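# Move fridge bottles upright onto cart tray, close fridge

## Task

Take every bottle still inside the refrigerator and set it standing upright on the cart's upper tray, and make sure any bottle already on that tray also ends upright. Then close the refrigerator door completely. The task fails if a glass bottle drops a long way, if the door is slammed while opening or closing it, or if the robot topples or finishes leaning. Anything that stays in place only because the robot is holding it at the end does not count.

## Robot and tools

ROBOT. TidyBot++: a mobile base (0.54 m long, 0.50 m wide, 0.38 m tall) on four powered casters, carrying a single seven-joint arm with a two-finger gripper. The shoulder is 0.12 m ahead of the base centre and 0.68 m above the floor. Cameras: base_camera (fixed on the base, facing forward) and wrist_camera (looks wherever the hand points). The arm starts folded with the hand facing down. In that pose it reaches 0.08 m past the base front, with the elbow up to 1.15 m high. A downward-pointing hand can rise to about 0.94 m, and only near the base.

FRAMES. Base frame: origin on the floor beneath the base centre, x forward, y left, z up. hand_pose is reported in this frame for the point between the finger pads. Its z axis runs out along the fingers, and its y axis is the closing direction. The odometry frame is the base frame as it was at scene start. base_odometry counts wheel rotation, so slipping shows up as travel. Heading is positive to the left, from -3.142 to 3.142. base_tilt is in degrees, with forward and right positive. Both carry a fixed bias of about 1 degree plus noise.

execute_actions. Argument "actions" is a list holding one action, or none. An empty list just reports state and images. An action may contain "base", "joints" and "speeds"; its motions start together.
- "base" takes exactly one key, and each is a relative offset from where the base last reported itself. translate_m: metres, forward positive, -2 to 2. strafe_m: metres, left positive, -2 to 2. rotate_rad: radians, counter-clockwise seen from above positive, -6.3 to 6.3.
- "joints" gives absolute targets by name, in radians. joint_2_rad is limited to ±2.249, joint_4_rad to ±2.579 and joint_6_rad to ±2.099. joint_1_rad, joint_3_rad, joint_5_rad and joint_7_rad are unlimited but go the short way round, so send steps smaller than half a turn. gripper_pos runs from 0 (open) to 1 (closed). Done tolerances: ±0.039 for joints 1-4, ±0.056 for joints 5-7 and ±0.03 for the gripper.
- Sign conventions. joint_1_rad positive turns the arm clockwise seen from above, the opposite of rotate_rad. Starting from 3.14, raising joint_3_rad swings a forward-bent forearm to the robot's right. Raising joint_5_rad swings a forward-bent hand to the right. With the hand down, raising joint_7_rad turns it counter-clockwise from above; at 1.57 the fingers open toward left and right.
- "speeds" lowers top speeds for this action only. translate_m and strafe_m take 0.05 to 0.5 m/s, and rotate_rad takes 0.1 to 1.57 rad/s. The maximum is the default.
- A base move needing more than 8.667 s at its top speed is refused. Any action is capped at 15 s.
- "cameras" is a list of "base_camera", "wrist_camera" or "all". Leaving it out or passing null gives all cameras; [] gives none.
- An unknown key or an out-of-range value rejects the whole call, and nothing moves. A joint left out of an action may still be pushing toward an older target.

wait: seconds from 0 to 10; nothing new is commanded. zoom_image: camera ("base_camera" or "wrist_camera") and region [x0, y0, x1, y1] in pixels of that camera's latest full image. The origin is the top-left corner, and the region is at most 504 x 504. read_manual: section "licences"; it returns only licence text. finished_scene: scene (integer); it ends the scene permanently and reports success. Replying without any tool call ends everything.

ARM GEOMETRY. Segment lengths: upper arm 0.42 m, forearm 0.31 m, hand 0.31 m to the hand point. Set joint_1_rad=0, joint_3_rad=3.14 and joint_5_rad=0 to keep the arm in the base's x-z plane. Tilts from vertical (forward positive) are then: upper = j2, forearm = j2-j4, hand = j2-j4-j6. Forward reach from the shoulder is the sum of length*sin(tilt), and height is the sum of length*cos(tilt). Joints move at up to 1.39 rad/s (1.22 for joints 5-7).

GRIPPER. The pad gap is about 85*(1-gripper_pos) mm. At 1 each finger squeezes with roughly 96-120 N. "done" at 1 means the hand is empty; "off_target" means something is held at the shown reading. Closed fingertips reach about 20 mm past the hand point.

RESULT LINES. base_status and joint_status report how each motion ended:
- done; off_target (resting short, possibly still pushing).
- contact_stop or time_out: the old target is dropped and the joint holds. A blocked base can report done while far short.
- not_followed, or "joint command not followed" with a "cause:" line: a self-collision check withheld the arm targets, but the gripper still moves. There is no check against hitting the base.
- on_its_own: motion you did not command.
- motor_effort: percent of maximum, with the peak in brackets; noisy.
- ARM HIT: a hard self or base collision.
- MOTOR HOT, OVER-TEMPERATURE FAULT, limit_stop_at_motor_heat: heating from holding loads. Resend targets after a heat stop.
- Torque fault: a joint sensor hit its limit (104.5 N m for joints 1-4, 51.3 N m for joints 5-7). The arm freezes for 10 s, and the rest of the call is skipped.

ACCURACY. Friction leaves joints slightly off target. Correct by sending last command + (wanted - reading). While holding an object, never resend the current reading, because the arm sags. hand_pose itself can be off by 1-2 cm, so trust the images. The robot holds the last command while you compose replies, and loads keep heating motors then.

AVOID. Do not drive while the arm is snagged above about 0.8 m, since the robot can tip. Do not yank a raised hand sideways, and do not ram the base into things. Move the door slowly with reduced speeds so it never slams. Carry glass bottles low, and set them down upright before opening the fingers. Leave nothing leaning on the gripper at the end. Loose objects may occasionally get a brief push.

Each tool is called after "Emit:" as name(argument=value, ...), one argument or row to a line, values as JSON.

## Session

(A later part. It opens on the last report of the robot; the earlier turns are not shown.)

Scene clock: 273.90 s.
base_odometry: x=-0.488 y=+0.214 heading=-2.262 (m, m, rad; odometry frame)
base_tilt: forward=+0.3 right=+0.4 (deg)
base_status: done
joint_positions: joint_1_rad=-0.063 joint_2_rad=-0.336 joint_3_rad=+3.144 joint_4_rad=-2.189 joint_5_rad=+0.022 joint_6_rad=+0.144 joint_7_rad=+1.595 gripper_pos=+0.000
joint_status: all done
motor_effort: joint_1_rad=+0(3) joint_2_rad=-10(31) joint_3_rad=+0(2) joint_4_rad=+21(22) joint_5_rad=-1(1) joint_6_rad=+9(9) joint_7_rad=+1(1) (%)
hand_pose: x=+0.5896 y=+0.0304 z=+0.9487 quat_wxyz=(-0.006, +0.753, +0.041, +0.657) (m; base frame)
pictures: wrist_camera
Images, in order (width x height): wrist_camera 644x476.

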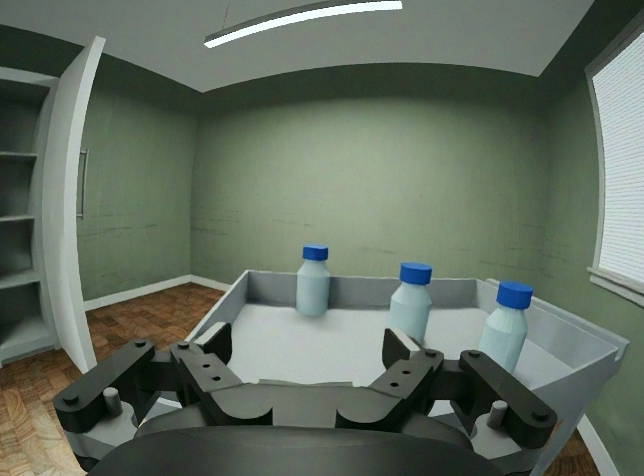

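Emit:
execute_actions(
  actions=[
    {"base":{"rotate_rad":1.08},"joints":{"joint_1_rad":0,"joint_4_rad":-2.55,"joint_6_rad":-0.6,"gripper_pos":1}},
  ],
  cameras=[],
)

Emit:
execute_actions(
  actions=[
    {"base":{"translate_m":1.1}},
  ],
)

Emit:
execute_actions(
  actions=[
    {"base":{"strafe_m":-0.8},"speeds":{"strafe_m":0.3}},
  ],
)

Scene clock: 287.43 s.
base_odometry: x=-0.488 y=+0.214 heading=-1.182 (m, m, rad; odometry frame)
base_tilt: forward=+0.3 right=+0.3 (deg)
base_status: done
joint_positions: joint_1_rad=-0.012 joint_2_rad=-0.336 joint_3_rad=+3.144 joint_4_rad=-2.540 joint_5_rad=+0.022 joint_6_rad=-0.561 joint_7_rad=+1.595 gripper_pos=+0.999
joint_status: all done
motor_effort: joint_1_rad=-1(2) joint_2_rad=-4(10) joint_3_rad=+0(2) joint_4_rad=+15(21) joint_5_rad=-1(0) joint_6_rad=+4(9) joint_7_rad=+1(1) (%)
hand_pose: x=+0.3482 y=+0.0001 z=+0.6036 quat_wxyz=(+0.008, +0.982, +0.025, +0.187) (m; base frame)
pictures: none
No camera images: the call's "cameras" was empty. Leave "cameras" out to get every camera's image.

Scene clock: 291.00 s.
base_odometry: x=-0.070 y=-0.804 heading=-1.182 (m, m, rad; odometry frame)
base_tilt: forward=+0.3 right=+0.3 (deg)
base_status: done
joint_positions: joint_1_rad=-0.012 joint_2_rad=-0.336 joint_3_rad=+3.144 joint_4_rad=-2.541 joint_5_rad=+0.022 joint_6_rad=-0.561 joint_7_rad=+1.595 gripper_pos=+0.999
joint_status: not commanded
motor_effort: joint_1_rad=+0(0) joint_2_rad=-4(6) joint_3_rad=+0(0) joint_4_rad=+15(17) joint_5_rad=-1(0) joint_6_rad=+4(5) joint_7_rad=+1(1) (%)
hand_pose: x=+0.3478 y=+0.0001 z=+0.6034 quat_wxyz=(+0.008, +0.982, +0.025, +0.187) (m; base frame)
pictures: base_camera, wrist_camera
Images, in order (width x height): base_camera 644x364, wrist_camera 644x476.

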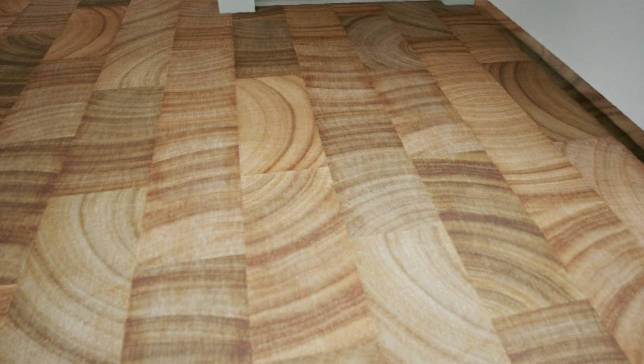

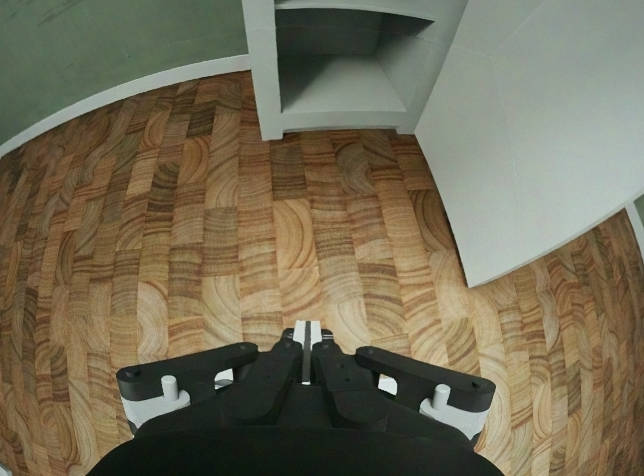

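Scene clock: 294.63 s.
base_odometry: x=-0.810 y=-1.108 heading=-1.181 (m, m, rad; odometry frame)
base_tilt: forward=+0.3 right=+0.3 (deg)
base_status: done
joint_positions: joint_1_rad=-0.012 joint_2_rad=-0.336 joint_3_rad=+3.144 joint_4_rad=-2.541 joint_5_rad=+0.022 joint_6_rad=-0.561 joint_7_rad=+1.595 gripper_pos=+0.999
joint_status: not commanded
motor_effort: joint_1_rad=+0(0) joint_2_rad=-4(4) joint_3_rad=+0(1) joint_4_rad=+15(16) joint_5_rad=-1(0) joint_6_rad=+4(4) joint_7_rad=+1(1) (%)
hand_pose: x=+0.3478 y=-0.0001 z=+0.6034 quat_wxyz=(+0.008, +0.982, +0.024, +0.187) (m; base frame)
pictures: base_camera, wrist_camera
Images, in order (width x height): base_camera 644x364, wrist_camera 644x476.

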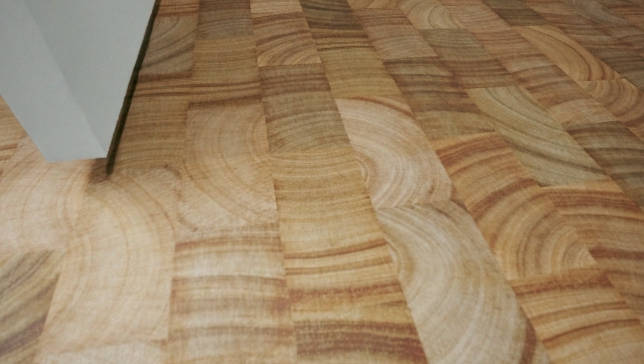

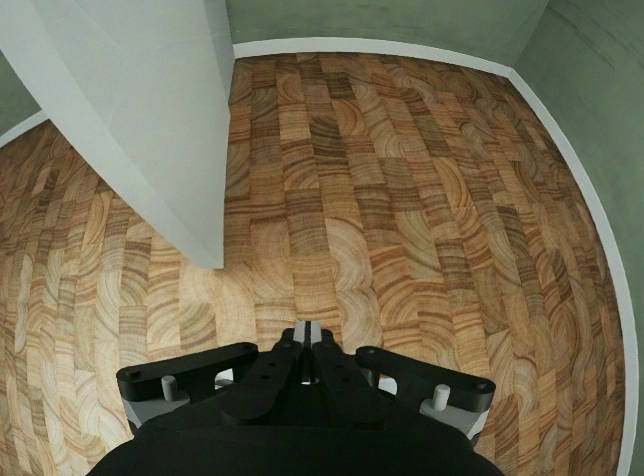

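Emit:
execute_actions(
  actions=[
    {"joints":{"joint_2_rad":0.48,"joint_4_rad":-2.1,"joint_6_rad":0.7}},
  ],
  cameras=[],
)

Emit:
execute_actions(
  actions=[
    {"base":{"strafe_m":0.5},"speeds":{"strafe_m":0.08}},
  ],
)

Scene clock: 303.00 s.
base_odometry: x=-0.810 y=-1.108 heading=-1.181 (m, m, rad; odometry frame)
base_tilt: forward=+0.3 right=+0.4 (deg)
base_status: not commanded
joint_positions: joint_1_rad=-0.012 joint_2_rad=+0.467 joint_3_rad=+3.144 joint_4_rad=-2.114 joint_5_rad=+0.022 joint_6_rad=+0.657 joint_7_rad=+1.595 gripper_pos=+0.999
joint_status: all done
motor_effort: joint_1_rad=+0(0) joint_2_rad=-32(33) joint_3_rad=-1(1) joint_4_rad=+14(17) joint_5_rad=-1(2) joint_6_rad=+9(9) joint_7_rad=+1(1) (%)
hand_pose: x=+0.7674 y=+0.0115 z=+0.6832 quat_wxyz=(+0.004, +0.820, +0.025, +0.572) (m; base frame)
pictures: none
No camera images: the call's "cameras" was empty. Leave "cameras" out to get every camera's image.

Scene clock: 309.80 s.
base_odometry: x=-0.347 y=-0.918 heading=-1.181 (m, m, rad; odometry frame)
base_tilt: forward=+0.3 right=+0.4 (deg)
base_status: done
joint_positions: joint_1_rad=+0.001 joint_2_rad=+0.467 joint_3_rad=+3.145 joint_4_rad=-2.114 joint_5_rad=+0.021 joint_6_rad=+0.657 joint_7_rad=+1.595 gripper_pos=+0.999
joint_status: not commanded
motor_effort: joint_1_rad=+0(5) joint_2_rad=-32(34) joint_3_rad=+0(5) joint_4_rad=+14(15) joint_5_rad=+0(1) joint_6_rad=+8(9) joint_7_rad=+1(0) (%)
hand_pose: x=+0.7678 y=+0.0026 z=+0.6835 quat_wxyz=(+0.008, +0.820, +0.019, +0.572) (m; base frame)
pictures: base_camera, wrist_camera
Images, in order (width x height): base_camera 644x364, wrist_camera 644x476.

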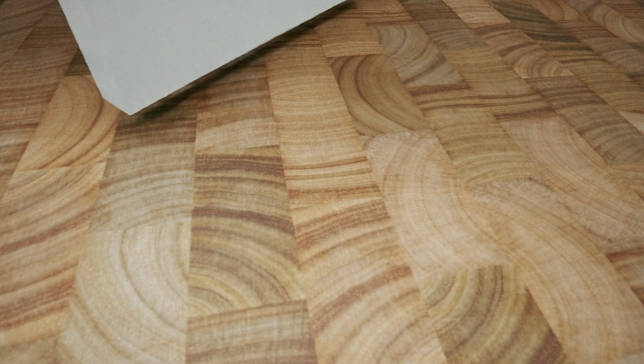

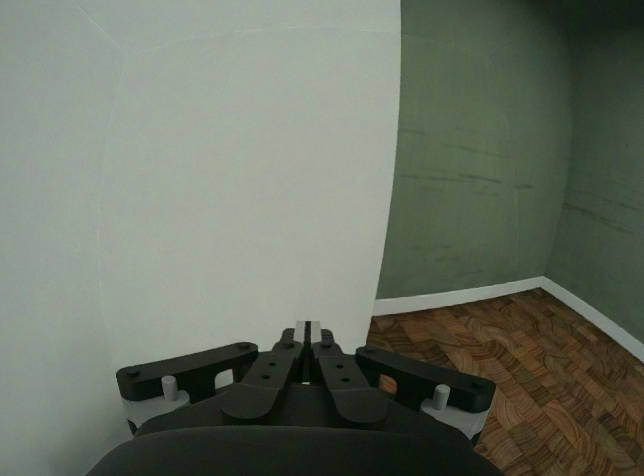

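Emit:
execute_actions(
  actions=[
    {"base":{"strafe_m":0.28},"speeds":{"strafe_m":0.07}},
  ],
)

Emit:
execute_actions(
  actions=[
    {"base":{"translate_m":0.22},"speeds":{"translate_m":0.05}},
  ],
)

Scene clock: 318.33 s.
base_odometry: x=-0.088 y=-0.812 heading=-1.181 (m, m, rad; odometry frame)
base_tilt: forward=+0.3 right=+0.3 (deg)
base_status: done
joint_positions: joint_1_rad=+0.000 joint_2_rad=+0.467 joint_3_rad=+3.144 joint_4_rad=-2.114 joint_5_rad=+0.021 joint_6_rad=+0.657 joint_7_rad=+1.595 gripper_pos=+0.999
joint_status: not commanded
motor_effort: joint_1_rad=+0(3) joint_2_rad=-32(35) joint_3_rad=-1(2) joint_4_rad=+14(14) joint_5_rad=+0(1) joint_6_rad=+9(9) joint_7_rad=+1(0) (%)
hand_pose: x=+0.7678 y=+0.0039 z=+0.6835 quat_wxyz=(+0.008, +0.820, +0.020, +0.572) (m; base frame)
pictures: base_camera, wrist_camera
Images, in order (width x height): base_camera 644x364, wrist_camera 644x476.

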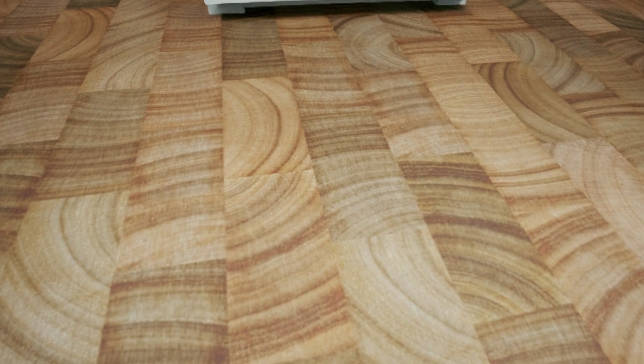

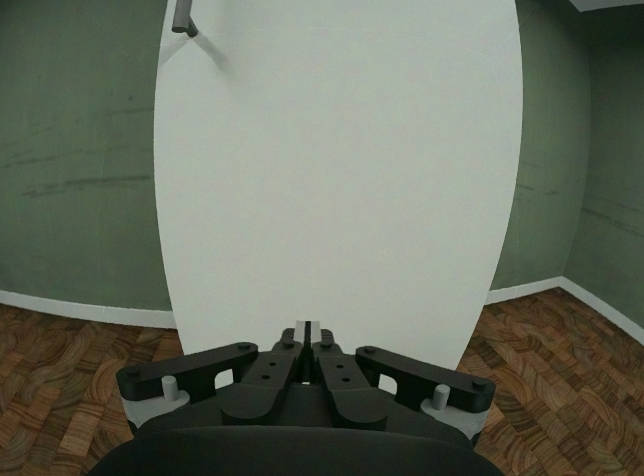

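Scene clock: 323.23 s.
base_odometry: x=-0.004 y=-1.015 heading=-1.181 (m, m, rad; odometry frame)
base_tilt: forward=+0.3 right=+0.4 (deg)
base_status: done
joint_positions: joint_1_rad=+0.000 joint_2_rad=+0.468 joint_3_rad=+3.144 joint_4_rad=-2.112 joint_5_rad=+0.021 joint_6_rad=+0.658 joint_7_rad=+1.595 gripper_pos=+0.999
joint_status: not commanded
motor_effort: joint_1_rad=+0(1) joint_2_rad=-33(36) joint_3_rad=-1(1) joint_4_rad=+14(15) joint_5_rad=+0(1) joint_6_rad=+9(10) joint_7_rad=+1(1) (%)
hand_pose: x=+0.7686 y=+0.0039 z=+0.6843 quat_wxyz=(+0.008, +0.819, +0.020, +0.573) (m; base frame)
pictures: base_camera, wrist_camera
Images, in order (width x height): base_camera 644x364, wrist_camera 644x476.

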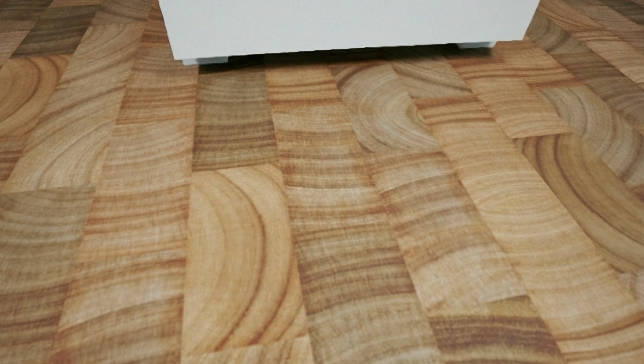

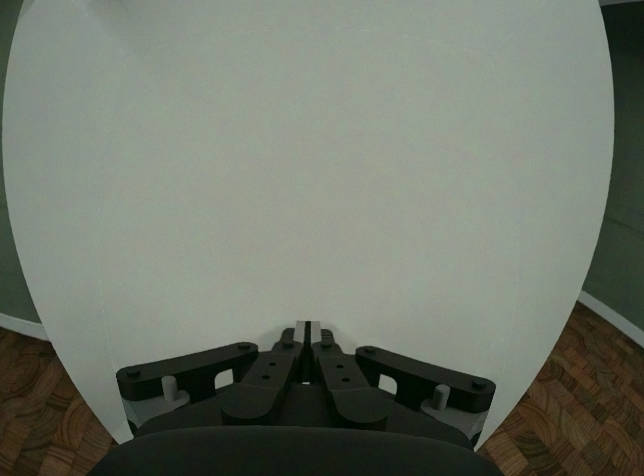

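Emit:
execute_actions(
  actions=[
    {"base":{"translate_m":0.09},"speeds":{"translate_m":0.05}},
  ],
)

Scene clock: 327.20 s.
base_odometry: x=+0.030 y=-1.098 heading=-1.181 (m, m, rad; odometry frame)
base_tilt: forward=+0.3 right=+0.3 (deg)
base_status: done
joint_positions: joint_1_rad=+0.025 joint_2_rad=+0.448 joint_3_rad=+3.157 joint_4_rad=-2.284 joint_5_rad=+0.005 joint_6_rad=+0.634 joint_7_rad=+1.595 gripper_pos=+0.999
joint_status: not commanded
motor_effort: joint_1_rad=-7(8) joint_2_rad=-22(34) joint_3_rad=-6(7) joint_4_rad=+46(49) joint_5_rad=+2(4) joint_6_rad=+23(25) joint_7_rad=+0(0) (%)
hand_pose: x=+0.6954 y=-0.0205 z=+0.6160 quat_wxyz=(+0.018, +0.867, -0.002, +0.498) (m; base frame)
pictures: base_camera, wrist_camera
Images, in order (width x height): base_camera 644x364, wrist_camera 644x476.

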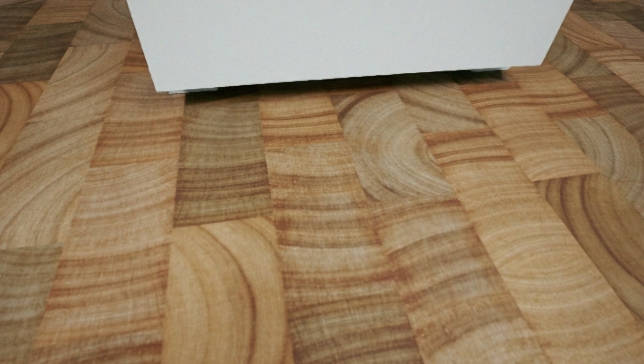

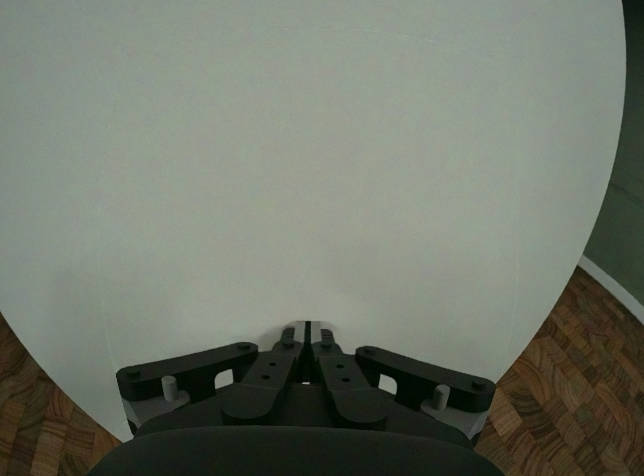

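Emit:
execute_actions(
  actions=[
    {"base":{"translate_m":-0.25}},
  ],
)

Emit:
execute_actions(
  actions=[
    {"joints":{"joint_1_rad":-2.0,"joint_2_rad":-0.34,"joint_4_rad":-2.3,"joint_6_rad":0.2}},
  ],
  cameras=["wrist_camera"],
)

Scene clock: 332.50 s.
base_odometry: x=-0.065 y=-0.866 heading=-1.181 (m, m, rad; odometry frame)
base_tilt: forward=+0.3 right=+0.3 (deg)
base_status: done
joint_positions: joint_1_rad=+0.005 joint_2_rad=+0.481 joint_3_rad=+3.146 joint_4_rad=-2.094 joint_5_rad=+0.005 joint_6_rad=+0.662 joint_7_rad=+1.595 gripper_pos=+0.999
joint_status: not commanded
motor_effort: joint_1_rad=+0(7) joint_2_rad=-33(39) joint_3_rad=-1(7) joint_4_rad=+14(45) joint_5_rad=-1(3) joint_6_rad=+9(25) joint_7_rad=+1(0) (%)
hand_pose: x=+0.7757 y=-0.0037 z=+0.6853 quat_wxyz=(+0.010, +0.817, +0.009, +0.576) (m; base frame)
pictures: base_camera, wrist_camera
Images, in order (width x height): base_camera 644x364, wrist_camera 644x476.

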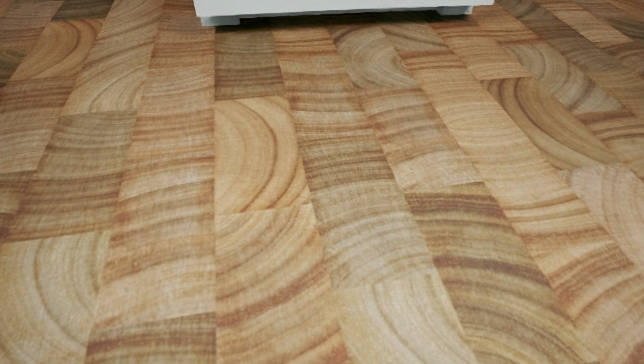

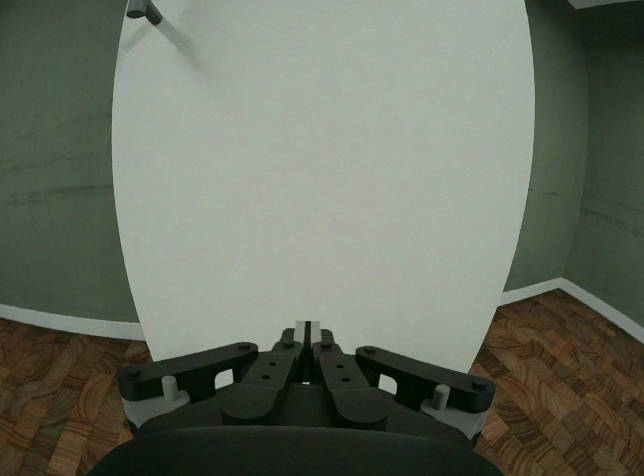

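Scene clock: 335.60 s.
base_odometry: x=-0.065 y=-0.866 heading=-1.181 (m, m, rad; odometry frame)
base_tilt: forward=+0.3 right=+0.3 (deg)
base_status: not commanded
joint_positions: joint_1_rad=-1.991 joint_2_rad=-0.321 joint_3_rad=+3.142 joint_4_rad=-2.284 joint_5_rad=+0.005 joint_6_rad=+0.246 joint_7_rad=+1.595 gripper_pos=+0.999
joint_status: all done
motor_effort: joint_1_rad=+0(1) joint_2_rad=-10(34) joint_3_rad=+0(2) joint_4_rad=+21(20) joint_5_rad=-1(1) joint_6_rad=+9(9) joint_7_rad=+1(1) (%)
hand_pose: x=-0.0723 y=+0.4248 z=+0.9158 quat_wxyz=(-0.543, +0.402, +0.641, +0.363) (m; base frame)
pictures: wrist_camera
Images, in order (width x height): wrist_camera 644x476.

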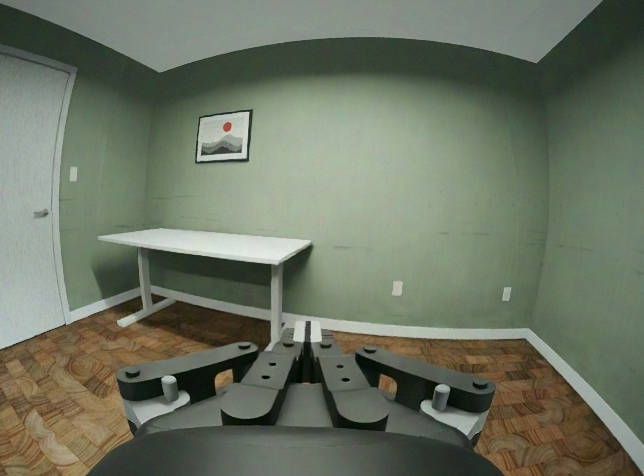

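Emit:
execute_actions(
  actions=[
    {"joints":{"joint_1_rad":2.2}},
  ],
  cameras=[],
)

Emit:
execute_actions(
  actions=[
    {"joints":{"joint_1_rad":2.2}},
  ],
  cameras=["wrist_camera"],
)

Scene clock: 342.03 s.
base_odometry: x=-0.065 y=-0.866 heading=-1.181 (m, m, rad; odometry frame)
base_tilt: forward=+0.3 right=+0.4 (deg)
base_status: not commanded
joint_positions: joint_1_rad=-4.074 joint_2_rad=-0.321 joint_3_rad=+3.142 joint_4_rad=-2.284 joint_5_rad=+0.005 joint_6_rad=+0.246 joint_7_rad=+1.595 gripper_pos=+0.999
joint_status: all done
motor_effort: joint_1_rad=+0(1) joint_2_rad=-10(10) joint_3_rad=+0(1) joint_4_rad=+21(21) joint_5_rad=-1(0) joint_6_rad=+9(9) joint_7_rad=+1(1) (%)
hand_pose: x=-0.1574 y=-0.3750 z=+0.9158 quat_wxyz=(-0.588, -0.350, +0.671, -0.286) (m; base frame)
pictures: none
No camera images: the call's "cameras" was empty. Leave "cameras" out to get every camera's image.

Scene clock: 342.33 s.
base_odometry: x=-0.065 y=-0.866 heading=-1.181 (m, m, rad; odometry frame)
base_tilt: forward=+0.3 right=+0.4 (deg)
base_status: not commanded
joint_positions: joint_1_rad=-4.074 joint_2_rad=-0.321 joint_3_rad=+3.142 joint_4_rad=-2.284 joint_5_rad=+0.005 joint_6_rad=+0.246 joint_7_rad=+1.595 gripper_pos=+0.999
joint_status: all done
motor_effort: joint_1_rad=+0(1) joint_2_rad=-10(10) joint_3_rad=+0(0) joint_4_rad=+20(21) joint_5_rad=+0(0) joint_6_rad=+9(9) joint_7_rad=+1(1) (%)
hand_pose: x=-0.1574 y=-0.3750 z=+0.9158 quat_wxyz=(-0.588, -0.350, +0.671, -0.286) (m; base frame)
pictures: wrist_camera
Images, in order (width x height): wrist_camera 644x476.

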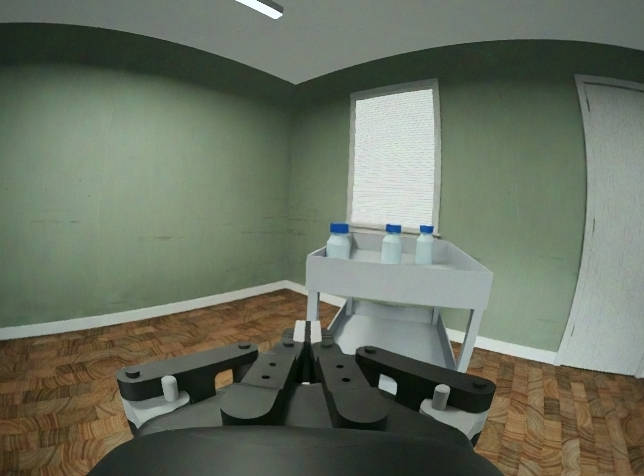

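Emit:
finished_scene(
  scene=1,
)

The scene is finished: the task was done.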